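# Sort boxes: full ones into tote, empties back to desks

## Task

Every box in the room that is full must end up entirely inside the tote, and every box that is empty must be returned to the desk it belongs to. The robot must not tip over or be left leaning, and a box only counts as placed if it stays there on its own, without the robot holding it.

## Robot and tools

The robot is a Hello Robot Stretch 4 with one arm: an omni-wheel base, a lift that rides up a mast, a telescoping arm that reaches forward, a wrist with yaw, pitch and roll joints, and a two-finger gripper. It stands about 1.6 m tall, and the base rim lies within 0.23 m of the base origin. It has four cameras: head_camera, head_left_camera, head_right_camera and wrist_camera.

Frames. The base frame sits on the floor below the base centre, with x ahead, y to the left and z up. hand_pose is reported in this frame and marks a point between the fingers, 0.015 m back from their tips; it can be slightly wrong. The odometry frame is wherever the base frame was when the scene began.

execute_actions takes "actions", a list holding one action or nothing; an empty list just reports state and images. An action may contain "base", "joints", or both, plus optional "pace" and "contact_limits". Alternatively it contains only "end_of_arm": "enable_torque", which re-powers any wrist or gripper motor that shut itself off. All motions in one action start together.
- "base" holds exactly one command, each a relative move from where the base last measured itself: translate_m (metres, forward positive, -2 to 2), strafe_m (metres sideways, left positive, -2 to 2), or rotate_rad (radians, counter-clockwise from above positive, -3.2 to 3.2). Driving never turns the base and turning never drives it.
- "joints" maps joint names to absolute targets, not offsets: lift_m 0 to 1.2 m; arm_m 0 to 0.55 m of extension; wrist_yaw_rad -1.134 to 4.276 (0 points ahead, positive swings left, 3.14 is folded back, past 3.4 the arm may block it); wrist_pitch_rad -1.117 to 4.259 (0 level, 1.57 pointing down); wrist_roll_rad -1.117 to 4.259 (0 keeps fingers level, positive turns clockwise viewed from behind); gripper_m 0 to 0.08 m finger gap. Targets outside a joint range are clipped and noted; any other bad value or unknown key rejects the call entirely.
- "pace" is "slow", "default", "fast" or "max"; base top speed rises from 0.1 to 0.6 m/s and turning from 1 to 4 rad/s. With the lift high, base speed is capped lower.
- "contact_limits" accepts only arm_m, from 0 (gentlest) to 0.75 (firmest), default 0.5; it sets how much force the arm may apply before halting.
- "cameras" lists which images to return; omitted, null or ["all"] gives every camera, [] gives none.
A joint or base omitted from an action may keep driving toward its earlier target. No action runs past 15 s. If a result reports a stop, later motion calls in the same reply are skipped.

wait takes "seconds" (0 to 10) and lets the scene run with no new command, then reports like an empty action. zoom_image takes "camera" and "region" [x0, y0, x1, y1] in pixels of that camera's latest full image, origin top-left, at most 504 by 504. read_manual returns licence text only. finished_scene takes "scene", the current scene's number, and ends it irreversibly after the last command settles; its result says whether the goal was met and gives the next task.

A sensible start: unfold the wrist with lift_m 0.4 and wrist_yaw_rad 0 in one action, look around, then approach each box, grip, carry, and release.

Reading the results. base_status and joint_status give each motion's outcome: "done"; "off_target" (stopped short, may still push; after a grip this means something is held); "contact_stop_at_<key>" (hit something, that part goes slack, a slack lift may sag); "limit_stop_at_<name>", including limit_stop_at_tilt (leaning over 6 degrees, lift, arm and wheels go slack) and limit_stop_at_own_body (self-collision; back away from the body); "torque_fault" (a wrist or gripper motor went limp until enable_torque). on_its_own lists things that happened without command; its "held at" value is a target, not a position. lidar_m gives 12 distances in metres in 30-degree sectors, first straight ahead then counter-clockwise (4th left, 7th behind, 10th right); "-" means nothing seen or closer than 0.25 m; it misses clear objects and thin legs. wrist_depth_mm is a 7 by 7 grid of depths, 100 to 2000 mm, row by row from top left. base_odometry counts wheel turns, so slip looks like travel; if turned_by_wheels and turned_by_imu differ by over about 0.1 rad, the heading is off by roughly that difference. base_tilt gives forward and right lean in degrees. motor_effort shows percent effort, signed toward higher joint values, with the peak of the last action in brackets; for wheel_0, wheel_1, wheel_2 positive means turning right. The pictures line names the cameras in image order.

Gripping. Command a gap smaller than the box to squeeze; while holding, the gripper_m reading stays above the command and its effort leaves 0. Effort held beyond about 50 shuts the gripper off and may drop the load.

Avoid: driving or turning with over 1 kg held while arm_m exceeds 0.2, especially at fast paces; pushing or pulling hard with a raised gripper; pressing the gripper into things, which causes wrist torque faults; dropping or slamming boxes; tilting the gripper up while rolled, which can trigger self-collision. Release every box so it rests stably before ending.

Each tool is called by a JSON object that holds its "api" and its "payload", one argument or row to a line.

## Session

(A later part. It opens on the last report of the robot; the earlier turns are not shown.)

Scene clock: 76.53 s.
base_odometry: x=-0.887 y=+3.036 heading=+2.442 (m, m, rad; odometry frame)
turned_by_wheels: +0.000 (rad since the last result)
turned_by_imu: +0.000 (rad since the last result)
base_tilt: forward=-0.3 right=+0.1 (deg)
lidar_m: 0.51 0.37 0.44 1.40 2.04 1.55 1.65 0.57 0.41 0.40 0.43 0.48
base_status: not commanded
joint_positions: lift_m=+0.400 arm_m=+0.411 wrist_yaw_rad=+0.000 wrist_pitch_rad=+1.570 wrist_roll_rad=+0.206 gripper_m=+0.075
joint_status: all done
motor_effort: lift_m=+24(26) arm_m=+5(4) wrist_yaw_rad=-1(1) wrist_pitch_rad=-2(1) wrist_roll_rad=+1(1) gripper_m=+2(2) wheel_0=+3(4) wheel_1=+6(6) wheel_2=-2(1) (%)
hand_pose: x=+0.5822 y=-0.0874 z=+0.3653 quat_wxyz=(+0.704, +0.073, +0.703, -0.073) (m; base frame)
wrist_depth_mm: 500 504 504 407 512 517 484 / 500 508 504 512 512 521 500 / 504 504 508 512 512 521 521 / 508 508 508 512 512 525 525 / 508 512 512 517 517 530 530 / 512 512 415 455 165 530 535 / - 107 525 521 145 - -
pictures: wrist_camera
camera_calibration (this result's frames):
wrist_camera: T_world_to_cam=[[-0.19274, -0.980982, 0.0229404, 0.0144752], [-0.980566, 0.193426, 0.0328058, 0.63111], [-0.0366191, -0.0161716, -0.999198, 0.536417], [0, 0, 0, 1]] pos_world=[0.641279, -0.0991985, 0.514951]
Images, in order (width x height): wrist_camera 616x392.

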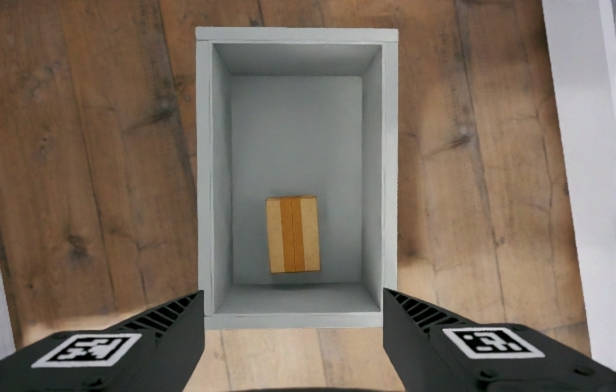

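{"api": "execute_actions", "payload": {
  "actions": [
    {"base":{"translate_m":-0.1},"joints":{"arm_m":0.0,"wrist_roll_rad":0.016,"lift_m":0.6,"gripper_m":0.08}}
  ],
  "cameras": []
}}

{"api": "execute_actions", "payload": {
  "actions": [
    {"base":{"strafe_m":1.09},"joints":{"lift_m":0.95}}
  ],
  "cameras": []
}}

{"api": "execute_actions", "payload": {
  "actions": [
    {"base":{"translate_m":0.12},"joints":{"arm_m":0.38}}
  ],
  "cameras": ["wrist_camera","head_camera"]
}}

Scene clock: 81.07 s.
base_odometry: x=-0.810 y=+2.972 heading=+2.442 (m, m, rad; odometry frame)
turned_by_wheels: -0.001 (rad since the last result)
turned_by_imu: -0.001 (rad since the last result)
base_tilt: forward=-0.3 right=+0.2 (deg)
lidar_m: 0.61 0.46 0.58 2.51 1.92 1.45 1.64 0.58 0.43 0.40 0.38 0.64
base_status: done
joint_positions: lift_m=+0.600 arm_m=+0.001 wrist_yaw_rad=+0.000 wrist_pitch_rad=+1.570 wrist_roll_rad=+0.016 gripper_m=+0.080
joint_status: all done
motor_effort: lift_m=+24(27) arm_m=-5(3) wrist_yaw_rad=+0(2) wrist_pitch_rad=-2(0) wrist_roll_rad=-1(4) gripper_m=+2(6) wheel_0=-6(11) wheel_1=-5(11) wheel_2=+3(14) (%)
hand_pose: x=+0.1718 y=-0.0874 z=+0.5653 quat_wxyz=(+0.707, +0.006, +0.707, -0.006) (m; base frame)
wrist_depth_mm: 661 699 707 715 715 715 544 / 691 707 715 707 723 723 544 / 707 707 715 715 723 723 539 / 707 707 715 723 723 732 539 / 715 508 500 508 732 732 535 / 715 500 504 508 521 654 521 / - 114 504 508 517 - -
pictures: none
No camera images: the call's "cameras" was empty. Leave "cameras" out to get every camera's image.

Scene clock: 86.03 s.
base_odometry: x=-1.512 y=+2.138 heading=+2.442 (m, m, rad; odometry frame)
turned_by_wheels: +0.000 (rad since the last result)
turned_by_imu: +0.000 (rad since the last result)
base_tilt: forward=-0.3 right=+0.2 (deg)
lidar_m: 0.43 0.47 0.67 1.40 1.47 1.39 1.33 1.42 1.56 1.49 0.61 0.46
base_status: done
joint_positions: lift_m=+0.950 arm_m=+0.001 wrist_yaw_rad=+0.000 wrist_pitch_rad=+1.570 wrist_roll_rad=+0.016 gripper_m=+0.080
joint_status: all done
motor_effort: lift_m=+23(25) arm_m=-4(4) wrist_yaw_rad=+0(1) wrist_pitch_rad=+0(1) wrist_roll_rad=-1(0) gripper_m=+2(2) wheel_0=-3(13) wheel_1=+3(16) wheel_2=+0(2) (%)
hand_pose: x=+0.1718 y=-0.0874 z=+0.9154 quat_wxyz=(+0.707, +0.006, +0.707, -0.006) (m; base frame)
wrist_depth_mm: 1042 1042 1060 1060 1078 1098 1078 / 1042 1060 1060 1060 1078 1078 1098 / 1060 1060 1060 1078 1098 1078 1098 / 1060 1078 1078 1078 1078 1098 1098 / 1060 1060 866 866 1098 1098 1118 / 1060 1078 866 866 1098 1118 1118 / - 114 866 878 1098 - -
pictures: none
No camera images: the call's "cameras" was empty. Leave "cameras" out to get every camera's image.

Scene clock: 88.27 s.
base_odometry: x=-1.604 y=+2.215 heading=+2.442 (m, m, rad; odometry frame)
turned_by_wheels: +0.001 (rad since the last result)
turned_by_imu: +0.001 (rad since the last result)
base_tilt: forward=-0.3 right=+0.2 (deg)
lidar_m: 0.31 0.33 0.47 1.39 1.48 1.48 1.46 1.55 1.56 1.50 0.44 0.33
base_status: done
joint_positions: lift_m=+0.950 arm_m=+0.379 wrist_yaw_rad=+0.000 wrist_pitch_rad=+1.570 wrist_roll_rad=+0.016 gripper_m=+0.080
joint_status: all done
motor_effort: lift_m=+23(23) arm_m=+5(5) wrist_yaw_rad=+0(0) wrist_pitch_rad=+1(1) wrist_roll_rad=+0(1) gripper_m=+2(2) wheel_0=+5(9) wheel_1=+7(9) wheel_2=-4(12) (%)
hand_pose: x=+0.5503 y=-0.0874 z=+0.9154 quat_wxyz=(+0.707, +0.006, +0.707, -0.006) (m; base frame)
wrist_depth_mm: 332 334 338 338 342 345 347 / 332 336 338 290 343 347 349 / 334 336 340 343 345 347 351 / 334 338 340 343 347 349 351 / 338 340 343 345 349 351 353 / 340 342 345 347 347 351 355 / - 114 345 347 349 - -
pictures: head_camera, wrist_camera
camera_calibration (this result's frames):
wrist_camera: T_world_to_cam=[[-0.00429079, -0.999725, 0.0230519, -0.109741], [-0.999459, 0.00503901, 0.0324984, 0.575961], [-0.0326056, -0.0229, -0.999206, 1.08206], [0, 0, 0, 1]] pos_world=[0.610459, -0.0878341, 1.06502]
Images, in order (width x height): head_camera 420x560, wrist_camera 616x392.

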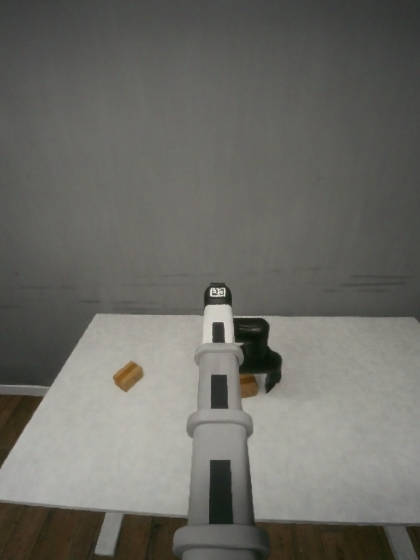

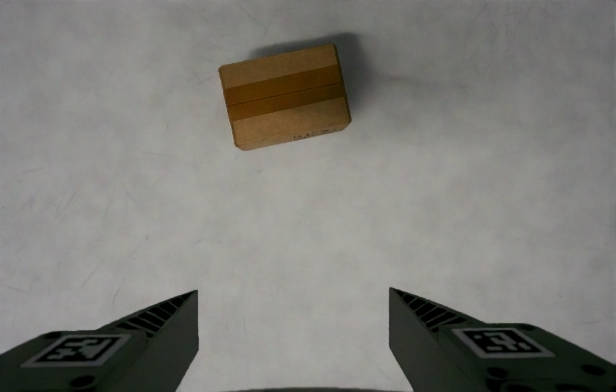

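{"api": "execute_actions", "payload": {
  "actions": [
    {"base":{"strafe_m":0.016},"joints":{"arm_m":0.503,"lift_m":0.86,"wrist_roll_rad":1.431}}
  ],
  "cameras": ["wrist_camera"]
}}

Scene clock: 90.83 s.
base_odometry: x=-1.614 y=+2.203 heading=+2.442 (m, m, rad; odometry frame)
turned_by_wheels: +0.000 (rad since the last result)
turned_by_imu: +0.000 (rad since the last result)
base_tilt: forward=-0.2 right=+0.2 (deg)
lidar_m: 0.30 0.32 0.47 1.37 1.47 1.50 1.45 1.53 1.58 1.52 0.45 0.34
base_status: done
joint_positions: lift_m=+0.860 arm_m=+0.502 wrist_yaw_rad=+0.000 wrist_pitch_rad=+1.570 wrist_roll_rad=+1.431 gripper_m=+0.080
joint_status: all done
motor_effort: lift_m=+19(23) arm_m=+5(5) wrist_yaw_rad=+0(1) wrist_pitch_rad=+0(0) wrist_roll_rad=+1(5) gripper_m=+2(2) wheel_0=-5(11) wheel_1=+5(13) wheel_2=+0(1) (%)
hand_pose: x=+0.6732 y=-0.0874 z=+0.8257 quat_wxyz=(+0.534, +0.464, +0.534, -0.464) (m; base frame)
wrist_depth_mm: 243 245 247 248 250 251 253 / 245 247 248 249 251 253 255 / 246 248 249 251 252 254 256 / 248 250 250 202 254 255 257 / 249 250 252 203 256 256 258 / 250 251 204 204 256 258 259 / - 114 255 256 257 - -
pictures: wrist_camera
camera_calibration (this result's frames):
wrist_camera: T_world_to_cam=[[-0.988223, -0.151383, 0.0223318, 0.630027], [-0.150601, 0.988034, 0.0332831, 0.215554], [-0.027103, 0.029528, -0.999196, 0.997393], [0, 0, 0, 1]] pos_world=[0.682102, -0.14705, 0.975347]
Images, in order (width x height): wrist_camera 616x392.

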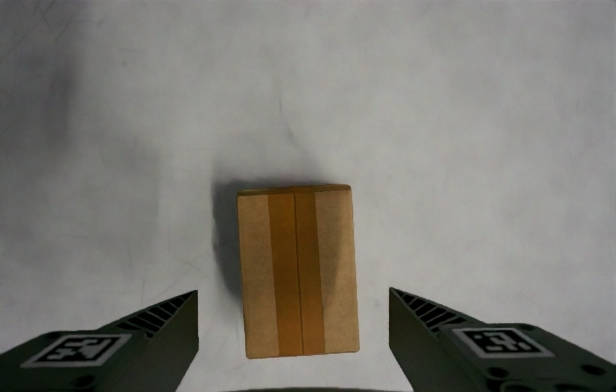

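{"api": "execute_actions", "payload": {
  "actions": [
    {"base":{"strafe_m":-0.012},"joints":{"lift_m":0.825,"wrist_roll_rad":1.39}}
  ],
  "cameras": ["wrist_camera"]
}}

Scene clock: 94.03 s.
base_odometry: x=-1.606 y=+2.212 heading=+2.442 (m, m, rad; odometry frame)
turned_by_wheels: +0.000 (rad since the last result)
turned_by_imu: +0.000 (rad since the last result)
base_tilt: forward=-0.3 right=+0.2 (deg)
lidar_m: 0.30 0.33 0.46 1.40 1.47 1.53 1.46 1.53 1.56 1.50 0.44 0.32
base_status: done
joint_positions: lift_m=+0.825 arm_m=+0.502 wrist_yaw_rad=+0.000 wrist_pitch_rad=+1.570 wrist_roll_rad=+1.390 gripper_m=+0.080
joint_status: all done
motor_effort: lift_m=+18(20) arm_m=+5(5) wrist_yaw_rad=-1(1) wrist_pitch_rad=+0(1) wrist_roll_rad=-1(2) gripper_m=+2(2) wheel_0=+3(10) wheel_1=-6(9) wheel_2=+0(1) (%)
hand_pose: x=+0.6732 y=-0.0874 z=+0.7908 quat_wxyz=(+0.543, +0.453, +0.543, -0.453) (m; base frame)
wrist_depth_mm: 210 211 212 213 215 216 217 / 211 212 213 214 216 216 218 / 211 213 214 216 217 219 220 / 213 214 215 216 218 220 221 / 214 216 216 167 220 221 223 / 216 216 168 168 169 222 224 / - 114 169 169 170 - -
pictures: wrist_camera
camera_calibration (this result's frames):
wrist_camera: T_world_to_cam=[[-0.981368, -0.190836, 0.0223369, 0.622744], [-0.190048, 0.981211, 0.0332542, 0.242702], [-0.0282633, 0.0283895, -0.999197, 0.963122], [0, 0, 0, 1]] pos_world=[0.684487, -0.146643, 0.940367]
Images, in order (width x height): wrist_camera 616x392.

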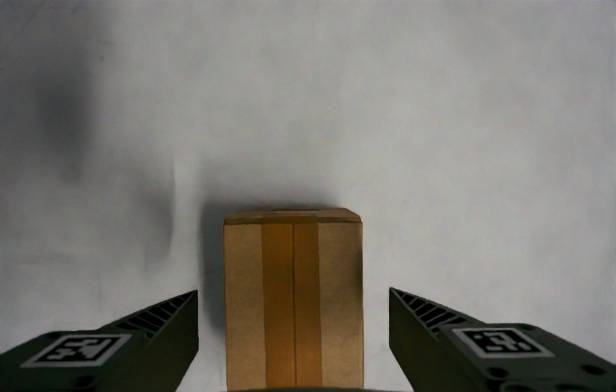

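{"api": "execute_actions", "payload": {
  "actions": [
    {"joints":{"lift_m":0.787},"pace":"slow"}
  ],
  "cameras": []
}}

{"api": "execute_actions", "payload": {
  "actions": [
    {"joints":{"gripper_m":0.04}}
  ],
  "cameras": []
}}

{"api": "execute_actions", "payload": {
  "actions": [
    {"joints":{"lift_m":0.89,"arm_m":0.4}}
  ],
  "cameras": []
}}

{"api": "execute_actions", "payload": {
  "actions": [
    {"joints":{"wrist_pitch_rad":0.0,"wrist_roll_rad":0.016}}
  ],
  "cameras": []
}}

{"api": "wait", "payload": {
  "seconds": 0.3
}}

Scene clock: 97.17 s.
base_odometry: x=-1.606 y=+2.212 heading=+2.442 (m, m, rad; odometry frame)
turned_by_wheels: +0.000 (rad since the last result)
turned_by_imu: +0.000 (rad since the last result)
base_tilt: forward=-0.3 right=+0.2 (deg)
lidar_m: 0.30 0.32 0.48 1.40 1.48 1.51 1.46 1.53 1.55 1.50 0.45 0.34
base_status: not commanded
joint_positions: lift_m=+0.787 arm_m=+0.502 wrist_yaw_rad=+0.000 wrist_pitch_rad=+1.570 wrist_roll_rad=+1.390 gripper_m=+0.080
joint_status: all done
motor_effort: lift_m=+18(18) arm_m=+5(5) wrist_yaw_rad=-1(1) wrist_pitch_rad=-1(0) wrist_roll_rad=-2(2) gripper_m=+2(2) wheel_0=+3(3) wheel_1=-6(6) wheel_2=+0(0) (%)
hand_pose: x=+0.6732 y=-0.0874 z=+0.7528 quat_wxyz=(+0.543, +0.453, +0.543, -0.453) (m; base frame)
wrist_depth_mm: 173 174 175 176 177 178 179 / 174 175 176 177 178 179 180 / 175 176 176 178 179 180 181 / 176 177 178 178 180 181 182 / 177 178 129 129 181 182 183 / 178 178 129 130 140 183 184 / - 114 130 131 131 - -
pictures: none
No camera images: the call's "cameras" was empty. Leave "cameras" out to get every camera's image.

Scene clock: 98.17 s.
base_odometry: x=-1.606 y=+2.212 heading=+2.442 (m, m, rad; odometry frame)
turned_by_wheels: +0.000 (rad since the last result)
turned_by_imu: +0.000 (rad since the last result)
base_tilt: forward=-0.2 right=+0.1 (deg)
lidar_m: 0.30 0.33 0.47 1.37 1.45 1.51 1.45 1.54 1.59 1.52 0.42 0.32
base_status: not commanded
joint_positions: lift_m=+0.787 arm_m=+0.502 wrist_yaw_rad=+0.000 wrist_pitch_rad=+1.570 wrist_roll_rad=+1.390 gripper_m=+0.059
joint_status: gripper_m off_target (ended at +0.059, target +0.040)
on_its_own: gripper_m is held at +0.054, not at your +0.040, by its contact guard: the fingers met something
motor_effort: lift_m=+18(18) arm_m=+5(5) wrist_yaw_rad=-1(1) wrist_pitch_rad=+0(0) wrist_roll_rad=-1(1) gripper_m=-38(39) wheel_0=+3(3) wheel_1=-6(6) wheel_2=+0(0) (%)
hand_pose: x=+0.6733 y=-0.0874 z=+0.7528 quat_wxyz=(+0.543, +0.453, +0.543, -0.453) (m; base frame)
wrist_depth_mm: 173 174 175 176 177 178 179 / 174 175 176 177 178 179 180 / 175 176 177 178 179 180 181 / 175 177 178 179 180 181 182 / 176 178 129 129 181 182 183 / 177 178 129 130 132 183 184 / 178 - 130 131 131 - -
pictures: none
No camera images: the call's "cameras" was empty. Leave "cameras" out to get every camera's image.

Scene clock: 99.63 s.
base_odometry: x=-1.606 y=+2.212 heading=+2.442 (m, m, rad; odometry frame)
turned_by_wheels: +0.000 (rad since the last result)
turned_by_imu: +0.000 (rad since the last result)
base_tilt: forward=-0.3 right=+0.1 (deg)
lidar_m: 0.30 0.33 0.48 1.39 1.47 1.49 1.44 1.54 1.56 1.51 0.44 0.31
base_status: not commanded
joint_positions: lift_m=+0.890 arm_m=+0.401 wrist_yaw_rad=+0.000 wrist_pitch_rad=+1.570 wrist_roll_rad=+1.390 gripper_m=+0.059
joint_status: all done
on_its_own: gripper_m is held at +0.054, not at your +0.040, by its contact guard: the fingers met something
motor_effort: lift_m=+26(24) arm_m=-5(6) wrist_yaw_rad=-1(2) wrist_pitch_rad=-1(1) wrist_roll_rad=-1(2) gripper_m=-38(38) wheel_0=+3(3) wheel_1=-6(6) wheel_2=+0(0) (%)
hand_pose: x=+0.5718 y=-0.0874 z=+0.8552 quat_wxyz=(+0.543, +0.453, +0.543, -0.453) (m; base frame)
wrist_depth_mm: 271 273 274 277 278 279 282 / 273 274 277 278 279 282 283 / 274 277 278 279 281 283 286 / 276 279 279 282 282 285 287 / 278 279 129 129 285 287 287 / 278 282 129 130 132 289 290 / 279 - 130 131 131 - 291
pictures: none
No camera images: the call's "cameras" was empty. Leave "cameras" out to get every camera's image.

Scene clock: 101.10 s.
base_odometry: x=-1.606 y=+2.212 heading=+2.442 (m, m, rad; odometry frame)
turned_by_wheels: +0.000 (rad since the last result)
turned_by_imu: +0.000 (rad since the last result)
base_tilt: forward=-0.3 right=+0.3 (deg)
lidar_m: 0.30 0.33 0.47 1.39 1.47 1.52 1.44 1.53 1.56 1.50 0.46 0.33
base_status: not commanded
joint_positions: lift_m=+0.890 arm_m=+0.401 wrist_yaw_rad=+0.000 wrist_pitch_rad=+0.007 wrist_roll_rad=+0.016 gripper_m=+0.059
joint_status: all done
on_its_own: gripper_m is held at +0.054, not at your +0.040, by its contact guard: the fingers met something
motor_effort: lift_m=+25(25) arm_m=-4(5) wrist_yaw_rad=-1(0) wrist_pitch_rad=-17(22) wrist_roll_rad=-2(6) gripper_m=-38(38) wheel_0=+3(3) wheel_1=-6(6) wheel_2=+1(0) (%)
hand_pose: x=+0.7843 y=-0.0874 z=+1.0665 quat_wxyz=(+1.000, +0.008, +0.003, +0.000) (m; base frame)
wrist_depth_mm: 466 462 466 469 466 462 469 / 466 466 466 469 469 469 473 / 466 469 469 469 469 473 473 / 473 469 473 473 473 480 477 / 477 473 129 130 477 477 480 / 477 480 129 130 132 484 480 / 477 - 130 131 131 - 484
pictures: none
No camera images: the call's "cameras" was empty. Leave "cameras" out to get every camera's image.

Scene clock: 101.40 s.
base_odometry: x=-1.606 y=+2.212 heading=+2.442 (m, m, rad; odometry frame)
turned_by_wheels: +0.000 (rad since the last result)
turned_by_imu: +0.000 (rad since the last result)
base_tilt: forward=-0.3 right=+0.1 (deg)
lidar_m: 0.31 0.33 0.47 1.38 1.47 1.51 1.45 1.54 1.58 1.51 0.44 0.31
base_status: not commanded
joint_positions: lift_m=+0.890 arm_m=+0.401 wrist_yaw_rad=+0.000 wrist_pitch_rad=+0.007 wrist_roll_rad=+0.016 gripper_m=+0.059
joint_status: all done
on_its_own: gripper_m is held at +0.054, not at your +0.040, by its contact guard: the fingers met something
motor_effort: lift_m=+25(25) arm_m=-4(5) wrist_yaw_rad=+0(0) wrist_pitch_rad=-20(22) wrist_roll_rad=-2(6) gripper_m=-38(38) wheel_0=+3(3) wheel_1=-6(6) wheel_2=+0(0) (%)
hand_pose: x=+0.7843 y=-0.0874 z=+1.0665 quat_wxyz=(+1.000, +0.008, +0.003, +0.000) (m; base frame)
wrist_depth_mm: 462 462 462 466 466 469 469 / 466 466 466 466 469 473 473 / 469 469 469 469 469 473 477 / 469 469 473 473 473 477 477 / 473 477 129 129 477 480 480 / 477 477 129 130 132 480 484 / 480 - 130 131 131 - 484
wait: 0.30 s; at rest by 0.27 s
pictures: head_camera, head_left_camera, head_right_camera, wrist_camera
camera_calibration (this result's frames):
wrist_camera: T_world_to_cam=[[-0.0230381, -0.999723, -0.00476, -0.0678456], [-0.0401028, 0.00568156, -0.999179, 1.15283], [0.99893, -0.0228283, -0.0402226, -0.591071], [0, 0, 0, 1]] pos_world=[0.635107, -0.0878698, 1.12779]
Images, in order (width x height): head_camera 420x560, head_left_camera 420x672, head_right_camera 420x672, wrist_camera 616x392.

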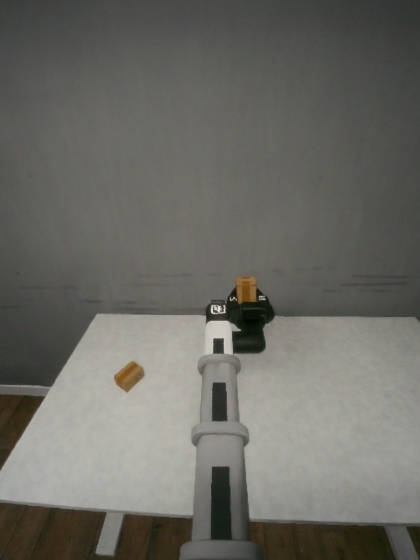

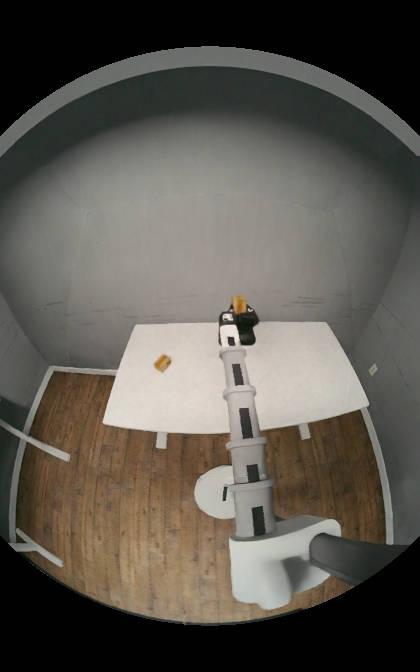

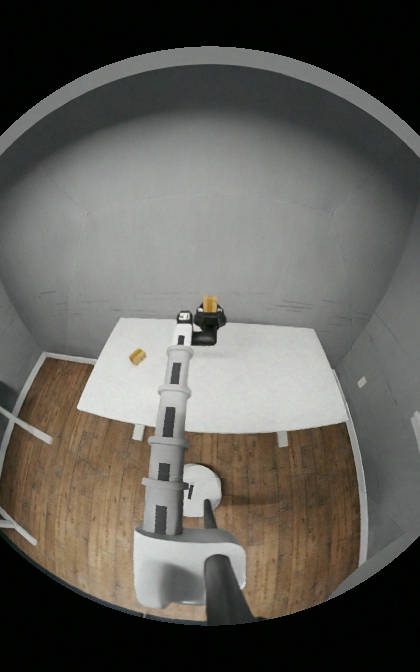

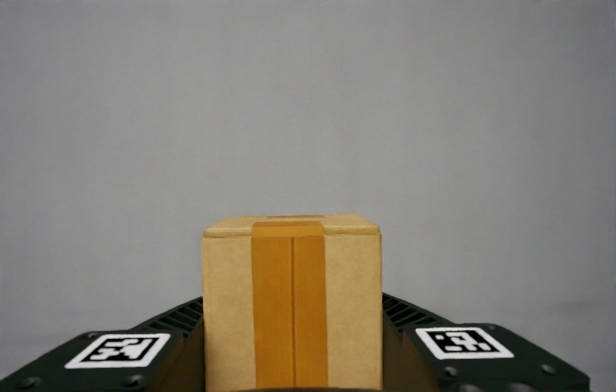

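{"api": "execute_actions", "payload": {
  "actions": [
    {"base":{"translate_m":-0.12},"joints":{"arm_m":0.0,"wrist_pitch_rad":1.57}}
  ],
  "cameras": []
}}

{"api": "execute_actions", "payload": {
  "actions": [
    {"base":{"strafe_m":-1.118},"joints":{"lift_m":0.5}}
  ],
  "cameras": []
}}

{"api": "execute_actions", "payload": {
  "actions": [
    {"base":{"translate_m":0.15},"joints":{"arm_m":0.494,"lift_m":0.35,"wrist_roll_rad":0.206}}
  ],
  "cameras": ["wrist_camera","head_camera"]
}}

Scene clock: 106.83 s.
base_odometry: x=-1.515 y=+2.135 heading=+2.442 (m, m, rad; odometry frame)
turned_by_wheels: -0.001 (rad since the last result)
turned_by_imu: +0.000 (rad since the last result)
base_tilt: forward=-0.3 right=+0.1 (deg)
lidar_m: 0.44 0.46 0.64 1.39 1.48 1.37 1.32 1.40 1.56 1.51 0.62 0.45
base_status: done
joint_positions: lift_m=+0.890 arm_m=+0.001 wrist_yaw_rad=+0.000 wrist_pitch_rad=+1.570 wrist_roll_rad=+0.016 gripper_m=+0.059
joint_status: all done
on_its_own: gripper_m is held at +0.054, not at your +0.040, by its contact guard: the fingers met something
motor_effort: lift_m=+25(25) arm_m=-5(5) wrist_yaw_rad=+0(2) wrist_pitch_rad=-2(17) wrist_roll_rad=-1(2) gripper_m=-38(39) wheel_0=-4(11) wheel_1=-5(9) wheel_2=+3(13) (%)
hand_pose: x=+0.1718 y=-0.0874 z=+0.8552 quat_wxyz=(+0.707, +0.006, +0.707, -0.006) (m; base frame)
wrist_depth_mm: 976 991 991 1008 1008 1025 1008 / 991 1008 1008 1008 1008 1025 1025 / 991 1008 1008 1008 1025 1025 1042 / 1008 1008 1008 1025 1025 1042 1042 / 1008 1008 129 129 1025 1042 1042 / 1025 1008 129 130 132 1042 1060 / 1008 - 130 131 131 - 1060
pictures: none
No camera images: the call's "cameras" was empty. Leave "cameras" out to get every camera's image.

Scene clock: 111.87 s.
base_odometry: x=-0.795 y=+2.990 heading=+2.442 (m, m, rad; odometry frame)
turned_by_wheels: +0.000 (rad since the last result)
turned_by_imu: +0.000 (rad since the last result)
base_tilt: forward=-0.3 right=+0.2 (deg)
lidar_m: 0.59 0.46 0.60 2.51 1.92 1.46 1.58 0.54 0.39 0.36 0.41 0.63
base_status: done
joint_positions: lift_m=+0.500 arm_m=+0.001 wrist_yaw_rad=+0.000 wrist_pitch_rad=+1.570 wrist_roll_rad=+0.016 gripper_m=+0.059
joint_status: all done
on_its_own: gripper_m is held at +0.054, not at your +0.040, by its contact guard: the fingers met something
motor_effort: lift_m=+21(22) arm_m=-4(5) wrist_yaw_rad=-1(1) wrist_pitch_rad=-1(2) wrist_roll_rad=-1(1) gripper_m=-38(38) wheel_0=+4(13) wheel_1=-4(15) wheel_2=+0(3) (%)
hand_pose: x=+0.1718 y=-0.0874 z=+0.4656 quat_wxyz=(+0.707, +0.006, +0.707, -0.006) (m; base frame)
wrist_depth_mm: 597 603 609 615 615 615 508 / 603 597 609 609 615 627 508 / 609 609 615 615 621 627 508 / 603 609 615 615 621 627 508 / 609 404 129 129 627 634 504 / 609 399 129 130 132 634 500 / 508 - 130 131 131 - 466
pictures: none
No camera images: the call's "cameras" was empty. Leave "cameras" out to get every camera's image.

Scene clock: 114.40 s.
base_odometry: x=-0.909 y=+3.086 heading=+2.442 (m, m, rad; odometry frame)
turned_by_wheels: +0.001 (rad since the last result)
turned_by_imu: +0.001 (rad since the last result)
base_tilt: forward=-0.3 right=+0.1 (deg)
lidar_m: 0.47 0.35 0.36 1.16 2.12 1.61 1.56 0.55 0.38 0.38 0.40 0.47
base_status: done
joint_positions: lift_m=+0.350 arm_m=+0.493 wrist_yaw_rad=+0.000 wrist_pitch_rad=+1.570 wrist_roll_rad=+0.206 gripper_m=+0.059
joint_status: all done
on_its_own: gripper_m is held at +0.054, not at your +0.040, by its contact guard: the fingers met something
motor_effort: lift_m=+20(22) arm_m=+5(5) wrist_yaw_rad=+0(0) wrist_pitch_rad=-2(2) wrist_roll_rad=+0(5) gripper_m=-38(38) wheel_0=+5(9) wheel_1=+6(10) wheel_2=-2(10) (%)
hand_pose: x=+0.6643 y=-0.0874 z=+0.3156 quat_wxyz=(+0.704, +0.073, +0.703, -0.073) (m; base frame)
wrist_depth_mm: 445 449 452 455 462 466 462 / 449 452 455 459 462 469 466 / 452 455 459 462 466 466 469 / 455 455 418 459 399 469 477 / 459 462 129 129 347 473 477 / 455 462 129 130 132 477 477 / 455 - 130 131 131 - 484
pictures: head_camera, wrist_camera
camera_calibration (this result's frames):
wrist_camera: T_world_to_cam=[[-0.192886, -0.980954, 0.0228829, 0.0315513], [-0.980549, 0.193565, 0.0325145, 0.713308], [-0.0363246, -0.0161662, -0.999209, 0.489566], [0, 0, 0, 1]] pos_world=[0.723303, -0.0992068, 0.465264]
Images, in order (width x height): head_camera 420x560, wrist_camera 616x392.

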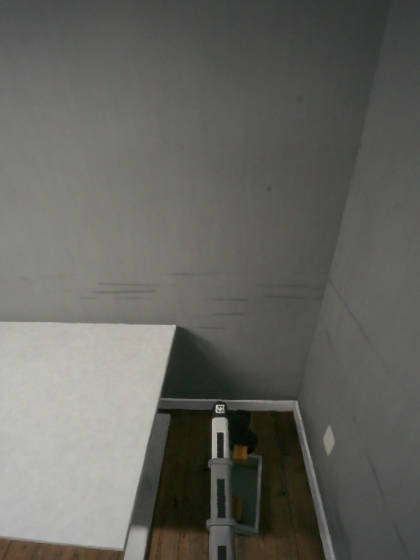

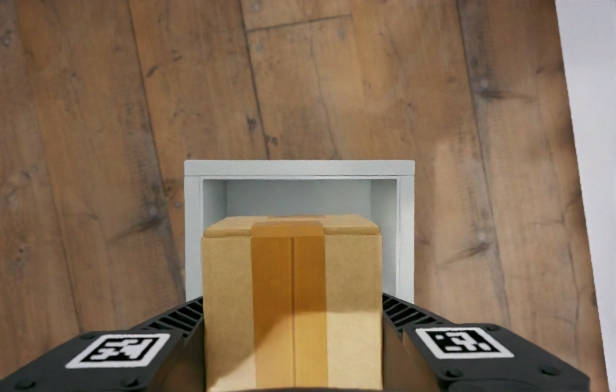

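{"api": "execute_actions", "payload": {
  "actions": [
    {"joints":{"arm_m":0.459,"lift_m":0.2}}
  ],
  "cameras": ["wrist_camera"]
}}

Scene clock: 117.27 s.
base_odometry: x=-0.909 y=+3.086 heading=+2.442 (m, m, rad; odometry frame)
turned_by_wheels: +0.000 (rad since the last result)
turned_by_imu: +0.000 (rad since the last result)
base_tilt: forward=-0.2 right=+0.2 (deg)
lidar_m: 0.45 0.34 0.37 1.18 2.11 1.61 1.57 0.54 0.40 0.38 0.39 0.43
base_status: not commanded
joint_positions: lift_m=+0.200 arm_m=+0.460 wrist_yaw_rad=+0.000 wrist_pitch_rad=+1.570 wrist_roll_rad=+0.206 gripper_m=+0.059
joint_status: all done
on_its_own: gripper_m is held at +0.054, not at your +0.040, by its contact guard: the fingers met something
motor_effort: lift_m=+20(21) arm_m=-5(4) wrist_yaw_rad=-1(2) wrist_pitch_rad=+0(1) wrist_roll_rad=+0(0) gripper_m=-38(38) wheel_0=+5(5) wheel_1=+6(6) wheel_2=-3(3) (%)
hand_pose: x=+0.6308 y=-0.0874 z=+0.1656 quat_wxyz=(+0.704, +0.073, +0.703, -0.073) (m; base frame)
wrist_depth_mm: 301 304 307 307 310 314 315 / 303 187 189 190 191 314 319 / 303 207 304 307 267 215 319 / 306 206 307 309 310 215 319 / 307 206 129 130 257 215 320 / 307 191 129 130 132 198 324 / 309 - 130 131 131 - 324
pictures: wrist_camera
camera_calibration (this result's frames):
wrist_camera: T_world_to_cam=[[-0.19305, -0.980921, 0.0229332, 0.0286281], [-0.980507, 0.193734, 0.03277, 0.685326], [-0.0365878, -0.0161599, -0.9992, 0.338633], [0, 0, 0, 1]] pos_world=[0.689883, -0.0992171, 0.315248]
Images, in order (width x height): wrist_camera 616x392.

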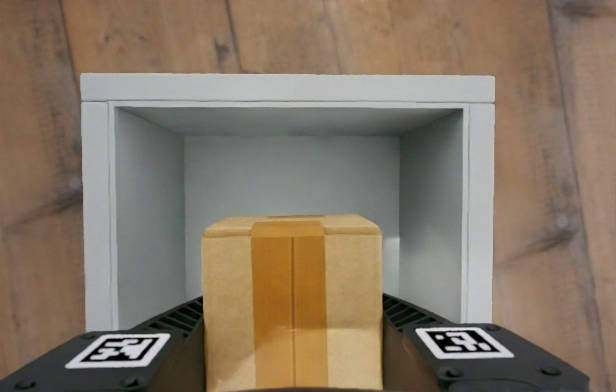

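{"api": "execute_actions", "payload": {
  "actions": [
    {"joints":{"lift_m":0.076},"pace":"slow"}
  ],
  "cameras": ["wrist_camera"]
}}

{"api": "execute_actions", "payload": {
  "actions": [
    {"joints":{"gripper_m":0.075}}
  ],
  "cameras": []
}}

{"api": "execute_actions", "payload": {
  "actions": [
    {"joints":{"lift_m":0.4}}
  ],
  "cameras": ["wrist_camera"]
}}

Scene clock: 120.57 s.
base_odometry: x=-0.909 y=+3.086 heading=+2.442 (m, m, rad; odometry frame)
turned_by_wheels: +0.000 (rad since the last result)
turned_by_imu: +0.000 (rad since the last result)
base_tilt: forward=-0.2 right=+0.1 (deg)
lidar_m: 0.45 0.34 0.38 1.20 2.12 1.62 1.56 0.54 0.40 0.38 0.41 0.47
base_status: not commanded
joint_positions: lift_m=+0.076 arm_m=+0.460 wrist_yaw_rad=+0.000 wrist_pitch_rad=+1.570 wrist_roll_rad=+0.206 gripper_m=+0.059
joint_status: all done
on_its_own: gripper_m is held at +0.054, not at your +0.040, by its contact guard: the fingers met something
motor_effort: lift_m=+20(20) arm_m=-5(5) wrist_yaw_rad=+0(1) wrist_pitch_rad=+1(2) wrist_roll_rad=+0(0) gripper_m=-38(39) wheel_0=+5(5) wheel_1=+6(6) wheel_2=-2(2) (%)
hand_pose: x=+0.6308 y=-0.0874 z=+0.0416 quat_wxyz=(+0.704, +0.073, +0.703, -0.073) (m; base frame)
wrist_depth_mm: - - - - - - - / 128 144 145 145 145 145 129 / 134 180 182 183 185 172 132 / 134 181 182 184 185 172 132 / 134 182 129 129 187 172 132 / 134 183 129 130 132 161 132 / 121 - 130 131 131 - -
pictures: wrist_camera
camera_calibration (this result's frames):
wrist_camera: T_world_to_cam=[[-0.19305, -0.980921, 0.0229332, 0.0314711], [-0.980507, 0.193734, 0.0327699, 0.689388], [-0.0365876, -0.0161599, -0.9992, 0.21475], [0, 0, 0, 1]] pos_world=[0.689882, -0.099217, 0.191265]
Images, in order (width x height): wrist_camera 616x392.

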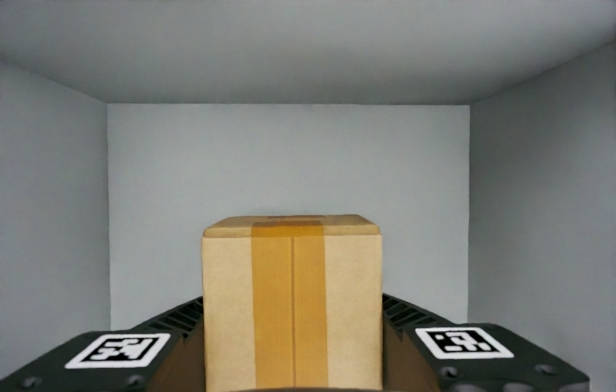

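Scene clock: 121.40 s.
base_odometry: x=-0.909 y=+3.086 heading=+2.442 (m, m, rad; odometry frame)
turned_by_wheels: +0.000 (rad since the last result)
turned_by_imu: +0.000 (rad since the last result)
base_tilt: forward=-0.3 right=+0.1 (deg)
lidar_m: 0.44 0.35 0.35 1.19 2.15 1.61 1.54 0.56 0.39 0.37 0.41 0.46
base_status: not commanded
joint_positions: lift_m=+0.076 arm_m=+0.460 wrist_yaw_rad=+0.000 wrist_pitch_rad=+1.570 wrist_roll_rad=+0.206 gripper_m=+0.075
joint_status: all done
motor_effort: lift_m=+20(20) arm_m=-4(4) wrist_yaw_rad=+0(1) wrist_pitch_rad=+0(1) wrist_roll_rad=-1(0) gripper_m=+3(36) wheel_0=+5(5) wheel_1=+6(6) wheel_2=-3(2) (%)
hand_pose: x=+0.6308 y=-0.0874 z=+0.0416 quat_wxyz=(+0.704, +0.073, +0.703, -0.073) (m; base frame)
wrist_depth_mm: - - - - - - - / 128 143 143 143 144 144 128 / 135 181 183 184 185 171 132 / 135 182 183 185 186 171 132 / 135 183 135 136 188 172 132 / 134 179 136 136 144 161 128 / - 107 136 137 137 - -
pictures: none
No camera images: the call's "cameras" was empty. Leave "cameras" out to get every camera's image.

Scene clock: 123.77 s.
base_odometry: x=-0.909 y=+3.086 heading=+2.442 (m, m, rad; odometry frame)
turned_by_wheels: +0.000 (rad since the last result)
turned_by_imu: +0.000 (rad since the last result)
base_tilt: forward=-0.2 right=+0.0 (deg)
lidar_m: 0.47 0.34 0.37 1.19 2.13 1.60 1.57 0.55 0.38 0.37 0.42 0.46
base_status: not commanded
joint_positions: lift_m=+0.400 arm_m=+0.460 wrist_yaw_rad=+0.000 wrist_pitch_rad=+1.570 wrist_roll_rad=+0.206 gripper_m=+0.075
joint_status: all done
motor_effort: lift_m=+24(27) arm_m=-4(4) wrist_yaw_rad=+0(0) wrist_pitch_rad=+0(2) wrist_roll_rad=+0(0) gripper_m=+2(2) wheel_0=+5(5) wheel_1=+6(6) wheel_2=-2(2) (%)
hand_pose: x=+0.6308 y=-0.0874 z=+0.3653 quat_wxyz=(+0.704, +0.073, +0.703, -0.073) (m; base frame)
wrist_depth_mm: 500 500 504 508 512 517 459 / 500 508 508 512 512 521 469 / 500 508 504 508 517 521 488 / 504 508 508 512 521 525 504 / 508 512 512 504 521 530 521 / 508 508 449 469 166 525 530 / - 107 449 480 145 - -
pictures: wrist_camera
camera_calibration (this result's frames):
wrist_camera: T_world_to_cam=[[-0.193049, -0.980921, 0.0229332, 0.0240469], [-0.980507, 0.193734, 0.03277, 0.678777], [-0.0365877, -0.0161599, -0.9992, 0.538178], [0, 0, 0, 1]] pos_world=[0.689878, -0.099217, 0.514952]
Images, in order (width x height): wrist_camera 616x392.

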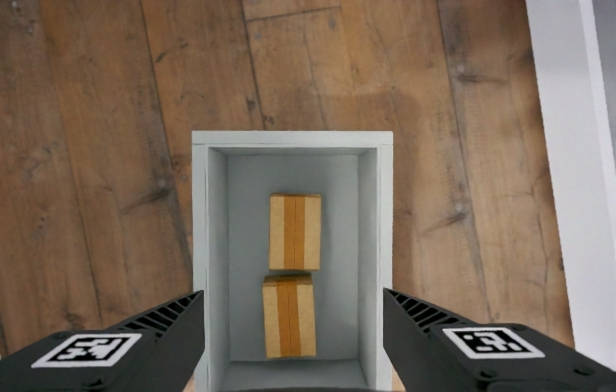

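{"api": "execute_actions", "payload": {
  "actions": [
    {"base":{"translate_m":-0.13},"joints":{"arm_m":0.0,"wrist_roll_rad":0.016,"lift_m":0.6,"gripper_m":0.08}}
  ],
  "cameras": []
}}

{"api": "execute_actions", "payload": {
  "actions": [
    {"base":{"strafe_m":1.515},"joints":{"lift_m":0.95}}
  ],
  "cameras": []
}}

{"api": "execute_actions", "payload": {
  "actions": [
    {"base":{"translate_m":0.1},"joints":{"arm_m":0.36}}
  ],
  "cameras": ["wrist_camera","head_camera"]
}}

Scene clock: 128.13 s.
base_odometry: x=-0.810 y=+3.002 heading=+2.442 (m, m, rad; odometry frame)
turned_by_wheels: -0.001 (rad since the last result)
turned_by_imu: -0.001 (rad since the last result)
base_tilt: forward=-0.3 right=+0.1 (deg)
lidar_m: 0.58 0.44 0.55 1.76 1.94 1.51 1.54 0.54 0.40 0.38 0.40 0.62
base_status: done
joint_positions: lift_m=+0.600 arm_m=+0.001 wrist_yaw_rad=+0.000 wrist_pitch_rad=+1.570 wrist_roll_rad=+0.016 gripper_m=+0.080
joint_status: all done
motor_effort: lift_m=+24(26) arm_m=-5(6) wrist_yaw_rad=+0(1) wrist_pitch_rad=-1(1) wrist_roll_rad=-1(5) gripper_m=+3(1) wheel_0=-4(10) wheel_1=-5(7) wheel_2=+2(13) (%)
hand_pose: x=+0.1718 y=-0.0874 z=+0.5653 quat_wxyz=(+0.707, +0.006, +0.707, -0.006) (m; base frame)
wrist_depth_mm: 668 699 707 715 723 715 512 / 699 707 715 715 723 707 512 / 699 707 715 715 723 707 508 / 707 715 707 732 732 699 504 / 707 508 500 504 732 691 504 / 707 500 504 508 521 634 488 / - 114 508 512 512 - -
pictures: none
No camera images: the call's "cameras" was empty. Leave "cameras" out to get every camera's image.

Scene clock: 134.50 s.
base_odometry: x=-1.786 y=+1.844 heading=+2.442 (m, m, rad; odometry frame)
turned_by_wheels: +0.000 (rad since the last result)
turned_by_imu: +0.001 (rad since the last result)
base_tilt: forward=-0.3 right=+0.2 (deg)
lidar_m: 0.42 0.45 1.03 0.99 1.05 1.40 1.34 1.43 1.98 1.90 0.59 0.44
base_status: done
joint_positions: lift_m=+0.950 arm_m=+0.001 wrist_yaw_rad=+0.000 wrist_pitch_rad=+1.570 wrist_roll_rad=+0.016 gripper_m=+0.080
joint_status: all done
motor_effort: lift_m=+23(24) arm_m=-4(5) wrist_yaw_rad=+0(0) wrist_pitch_rad=+0(0) wrist_roll_rad=-1(1) gripper_m=+2(2) wheel_0=-4(13) wheel_1=+4(11) wheel_2=+0(0) (%)
hand_pose: x=+0.1718 y=-0.0874 z=+0.9154 quat_wxyz=(+0.707, +0.006, +0.707, -0.006) (m; base frame)
wrist_depth_mm: 1042 1042 1042 1060 1078 1098 1098 / 1042 1060 1060 1098 1078 1078 1098 / 1042 1060 1060 1078 1078 1098 1098 / 1060 1060 1078 1078 1098 1098 1098 / 1060 1078 866 866 1098 1098 1098 / 1060 1060 866 866 1098 1098 1118 / - 114 866 866 1098 - -
pictures: none
No camera images: the call's "cameras" was empty. Leave "cameras" out to get every camera's image.

Scene clock: 136.67 s.
base_odometry: x=-1.862 y=+1.908 heading=+2.442 (m, m, rad; odometry frame)
turned_by_wheels: +0.001 (rad since the last result)
turned_by_imu: +0.001 (rad since the last result)
base_tilt: forward=-0.2 right=+0.2 (deg)
lidar_m: 0.33 0.35 1.63 0.99 1.06 1.50 1.44 1.53 1.98 1.20 0.47 0.34
base_status: done
joint_positions: lift_m=+0.950 arm_m=+0.359 wrist_yaw_rad=+0.000 wrist_pitch_rad=+1.570 wrist_roll_rad=+0.016 gripper_m=+0.080
joint_status: all done
motor_effort: lift_m=+23(24) arm_m=+5(5) wrist_yaw_rad=+0(0) wrist_pitch_rad=+0(0) wrist_roll_rad=+0(1) gripper_m=+2(2) wheel_0=+5(10) wheel_1=+5(11) wheel_2=-3(12) (%)
hand_pose: x=+0.5303 y=-0.0874 z=+0.9154 quat_wxyz=(+0.707, +0.006, +0.707, -0.006) (m; base frame)
wrist_depth_mm: 332 332 289 290 343 345 347 / 334 336 336 340 343 345 347 / 334 338 340 343 345 347 349 / 338 338 340 343 345 349 351 / 338 342 342 347 347 349 353 / 338 340 345 347 349 353 355 / - 114 343 347 349 - -
pictures: head_camera, wrist_camera
camera_calibration (this result's frames):
wrist_camera: T_world_to_cam=[[-0.00430955, -0.999725, 0.0230519, -0.109817], [-0.999459, 0.00505807, 0.0325117, 0.555961], [-0.0326194, -0.0228994, -0.999205, 1.08141], [0, 0, 0, 1]] pos_world=[0.590461, -0.0878353, 1.065]
Images, in order (width x height): head_camera 420x560, wrist_camera 616x392.

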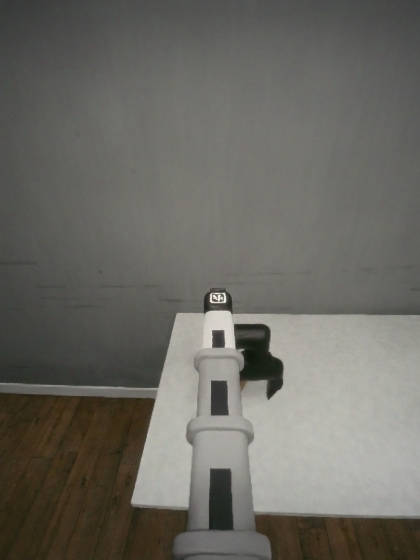

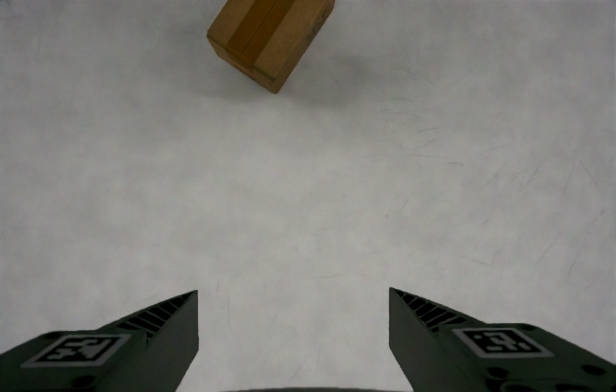

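{"api": "execute_actions", "payload": {
  "actions": [
    {"base":{"translate_m":0.04},"joints":{"arm_m":0.504,"wrist_roll_rad":0.69}}
  ],
  "cameras": []
}}

{"api": "execute_actions", "payload": {
  "actions": [
    {"base":{"strafe_m":0.023},"joints":{"lift_m":0.86}}
  ],
  "cameras": ["wrist_camera"]
}}

Scene clock: 139.90 s.
base_odometry: x=-1.892 y=+1.933 heading=+2.443 (m, m, rad; odometry frame)
turned_by_wheels: +0.000 (rad since the last result)
turned_by_imu: +0.001 (rad since the last result)
base_tilt: forward=-0.2 right=+0.1 (deg)
lidar_m: 0.28 0.31 1.57 0.97 1.05 1.52 1.48 1.57 1.98 1.02 0.42 0.32
base_status: done
joint_positions: lift_m=+0.950 arm_m=+0.503 wrist_yaw_rad=+0.000 wrist_pitch_rad=+1.570 wrist_roll_rad=+0.690 gripper_m=+0.080
joint_status: all done
motor_effort: lift_m=+23(24) arm_m=+5(4) wrist_yaw_rad=-2(0) wrist_pitch_rad=+1(0) wrist_roll_rad=+1(6) gripper_m=+3(2) wheel_0=+4(8) wheel_1=+6(10) wheel_2=-4(13) (%)
hand_pose: x=+0.6743 y=-0.0874 z=+0.9154 quat_wxyz=(+0.666, +0.239, +0.665, -0.239) (m; base frame)
wrist_depth_mm: 330 332 336 336 342 342 345 / 332 334 336 340 343 343 347 / 334 338 338 342 343 345 347 / 336 340 340 343 345 347 349 / 338 340 342 294 345 351 353 / 338 340 342 296 347 351 351 / - 114 345 349 349 - -
pictures: none
No camera images: the call's "cameras" was empty. Leave "cameras" out to get every camera's image.

Scene clock: 141.27 s.
base_odometry: x=-1.907 y=+1.916 heading=+2.443 (m, m, rad; odometry frame)
turned_by_wheels: +0.000 (rad since the last result)
turned_by_imu: +0.000 (rad since the last result)
base_tilt: forward=-0.2 right=+0.1 (deg)
lidar_m: 0.29 0.30 1.60 0.96 1.02 1.44 1.48 1.59 2.01 1.03 0.42 0.30
base_status: done
joint_positions: lift_m=+0.860 arm_m=+0.503 wrist_yaw_rad=+0.000 wrist_pitch_rad=+1.570 wrist_roll_rad=+0.690 gripper_m=+0.080
joint_status: all done
motor_effort: lift_m=+19(21) arm_m=+5(5) wrist_yaw_rad=-1(1) wrist_pitch_rad=+1(1) wrist_roll_rad=+1(1) gripper_m=+2(3) wheel_0=-2(11) wheel_1=+4(12) wheel_2=+0(3) (%)
hand_pose: x=+0.6743 y=-0.0874 z=+0.8258 quat_wxyz=(+0.666, +0.239, +0.665, -0.239) (m; base frame)
wrist_depth_mm: 243 246 248 249 252 252 254 / 245 246 249 250 252 253 255 / 247 248 249 252 253 255 256 / 247 249 251 206 254 255 258 / 249 251 251 203 257 257 259 / 251 251 253 204 206 258 259 / - 114 254 256 206 - -
pictures: wrist_camera
camera_calibration (this result's frames):
wrist_camera: T_world_to_cam=[[-0.626955, -0.778727, 0.022604, 0.332385], [-0.778041, 0.627355, 0.0328327, 0.607607], [-0.0397484, 0.00299782, -0.999205, 1.00364], [0, 0, 0, 1]] pos_world=[0.721027, -0.125357, 0.975381]
Images, in order (width x height): wrist_camera 616x392.

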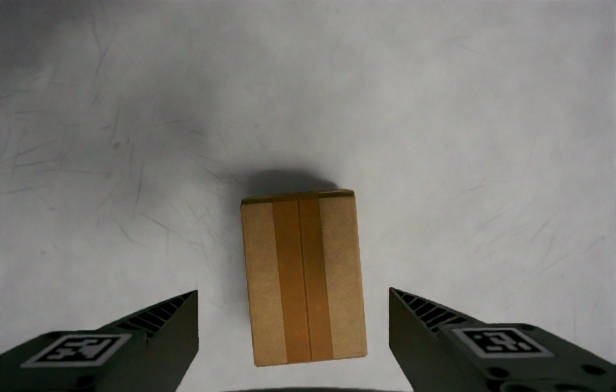

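{"api": "execute_actions", "payload": {
  "actions": [
    {"base":{"strafe_m":-0.010},"joints":{"lift_m":0.825,"wrist_roll_rad":0.63,"arm_m":0.507}}
  ],
  "cameras": ["wrist_camera"]
}}

Scene clock: 143.47 s.
base_odometry: x=-1.901 y=+1.923 heading=+2.443 (m, m, rad; odometry frame)
turned_by_wheels: +0.000 (rad since the last result)
turned_by_imu: +0.000 (rad since the last result)
base_tilt: forward=-0.3 right=+0.1 (deg)
lidar_m: 0.28 0.32 1.57 0.98 1.04 1.47 1.48 1.56 2.00 1.05 0.41 0.32
base_status: done
joint_positions: lift_m=+0.825 arm_m=+0.506 wrist_yaw_rad=+0.000 wrist_pitch_rad=+1.570 wrist_roll_rad=+0.630 gripper_m=+0.080
joint_status: all done
motor_effort: lift_m=+18(18) arm_m=+5(6) wrist_yaw_rad=+0(1) wrist_pitch_rad=+1(1) wrist_roll_rad=-1(2) gripper_m=+2(2) wheel_0=+5(11) wheel_1=-4(11) wheel_2=+0(2) (%)
hand_pose: x=+0.6772 y=-0.0874 z=+0.7908 quat_wxyz=(+0.673, +0.219, +0.672, -0.219) (m; base frame)
wrist_depth_mm: 211 211 213 215 216 217 218 / 211 213 214 215 217 218 220 / 213 213 215 216 218 219 220 / 213 214 216 216 220 221 221 / 214 215 216 168 220 222 223 / 215 216 168 169 170 222 224 / - 114 169 170 170 - -
pictures: wrist_camera
camera_calibration (this result's frames):
wrist_camera: T_world_to_cam=[[-0.579918, -0.81436, 0.0226456, 0.300041], [-0.813699, 0.58036, 0.0328178, 0.631128], [-0.0398681, 0.000604919, -0.999205, 0.968679], [0, 0, 0, 1]] pos_world=[0.726167, -0.122526, 0.940401]
Images, in order (width x height): wrist_camera 616x392.

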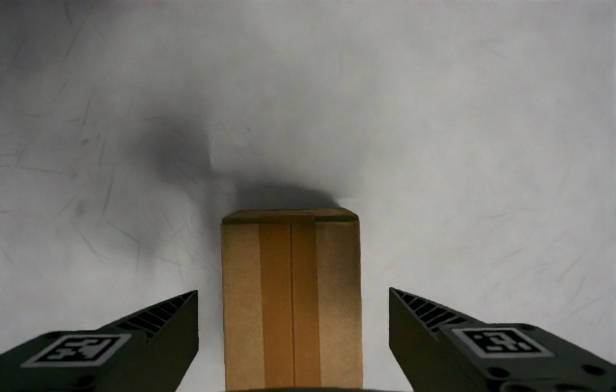

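{"api": "execute_actions", "payload": {
  "actions": [],
  "cameras": ["wrist_camera","head_camera"]
}}

Scene clock: 146.47 s.
base_odometry: x=-1.901 y=+1.923 heading=+2.443 (m, m, rad; odometry frame)
turned_by_wheels: +0.000 (rad since the last result)
turned_by_imu: +0.000 (rad since the last result)
base_tilt: forward=-0.3 right=+0.2 (deg)
lidar_m: 0.28 0.32 1.57 0.98 1.04 1.46 1.48 1.60 1.98 1.04 0.40 0.31
base_status: done
joint_positions: lift_m=+0.825 arm_m=+0.506 wrist_yaw_rad=+0.000 wrist_pitch_rad=+1.570 wrist_roll_rad=+0.630 gripper_m=+0.080
joint_status: all done
motor_effort: lift_m=+19(18) arm_m=+4(6) wrist_yaw_rad=-1(1) wrist_pitch_rad=-1(1) wrist_roll_rad=-1(2) gripper_m=+2(2) wheel_0=+5(11) wheel_1=-5(11) wheel_2=+0(2) (%)
hand_pose: x=+0.6772 y=-0.0874 z=+0.7908 quat_wxyz=(+0.673, +0.219, +0.672, -0.219) (m; base frame)
wrist_depth_mm: 211 212 213 213 216 218 219 / 211 212 214 216 216 219 219 / 212 213 215 217 218 220 220 / 213 214 216 217 220 220 222 / 214 216 216 168 220 222 223 / 215 216 168 168 169 222 224 / - 114 169 169 170 - -
pictures: head_camera, wrist_camera
camera_calibration (this result's frames):
wrist_camera: T_world_to_cam=[[-0.579919, -0.81436, 0.0226456, 0.300042], [-0.813698, 0.58036, 0.0328177, 0.631128], [-0.039868, 0.00060493, -0.999205, 0.968679], [0, 0, 0, 1]] pos_world=[0.726167, -0.122526, 0.940401]
Images, in order (width x height): head_camera 420x560, wrist_camera 616x392.

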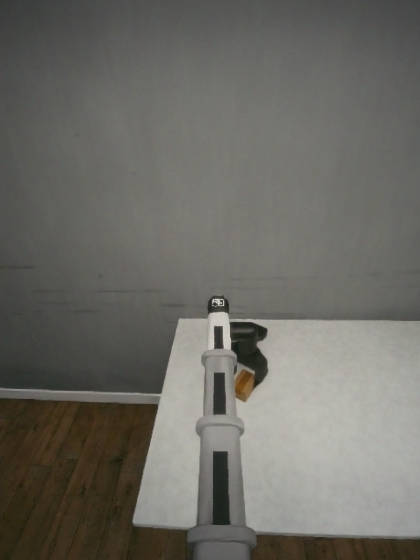

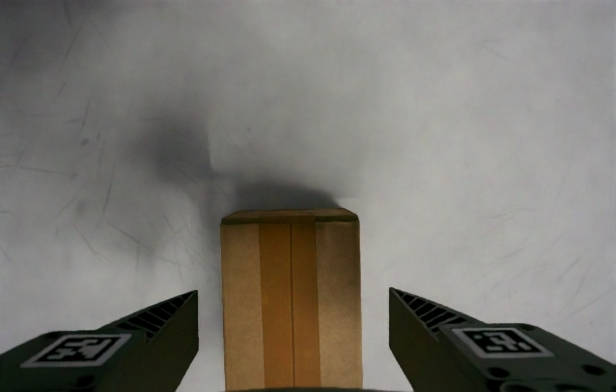

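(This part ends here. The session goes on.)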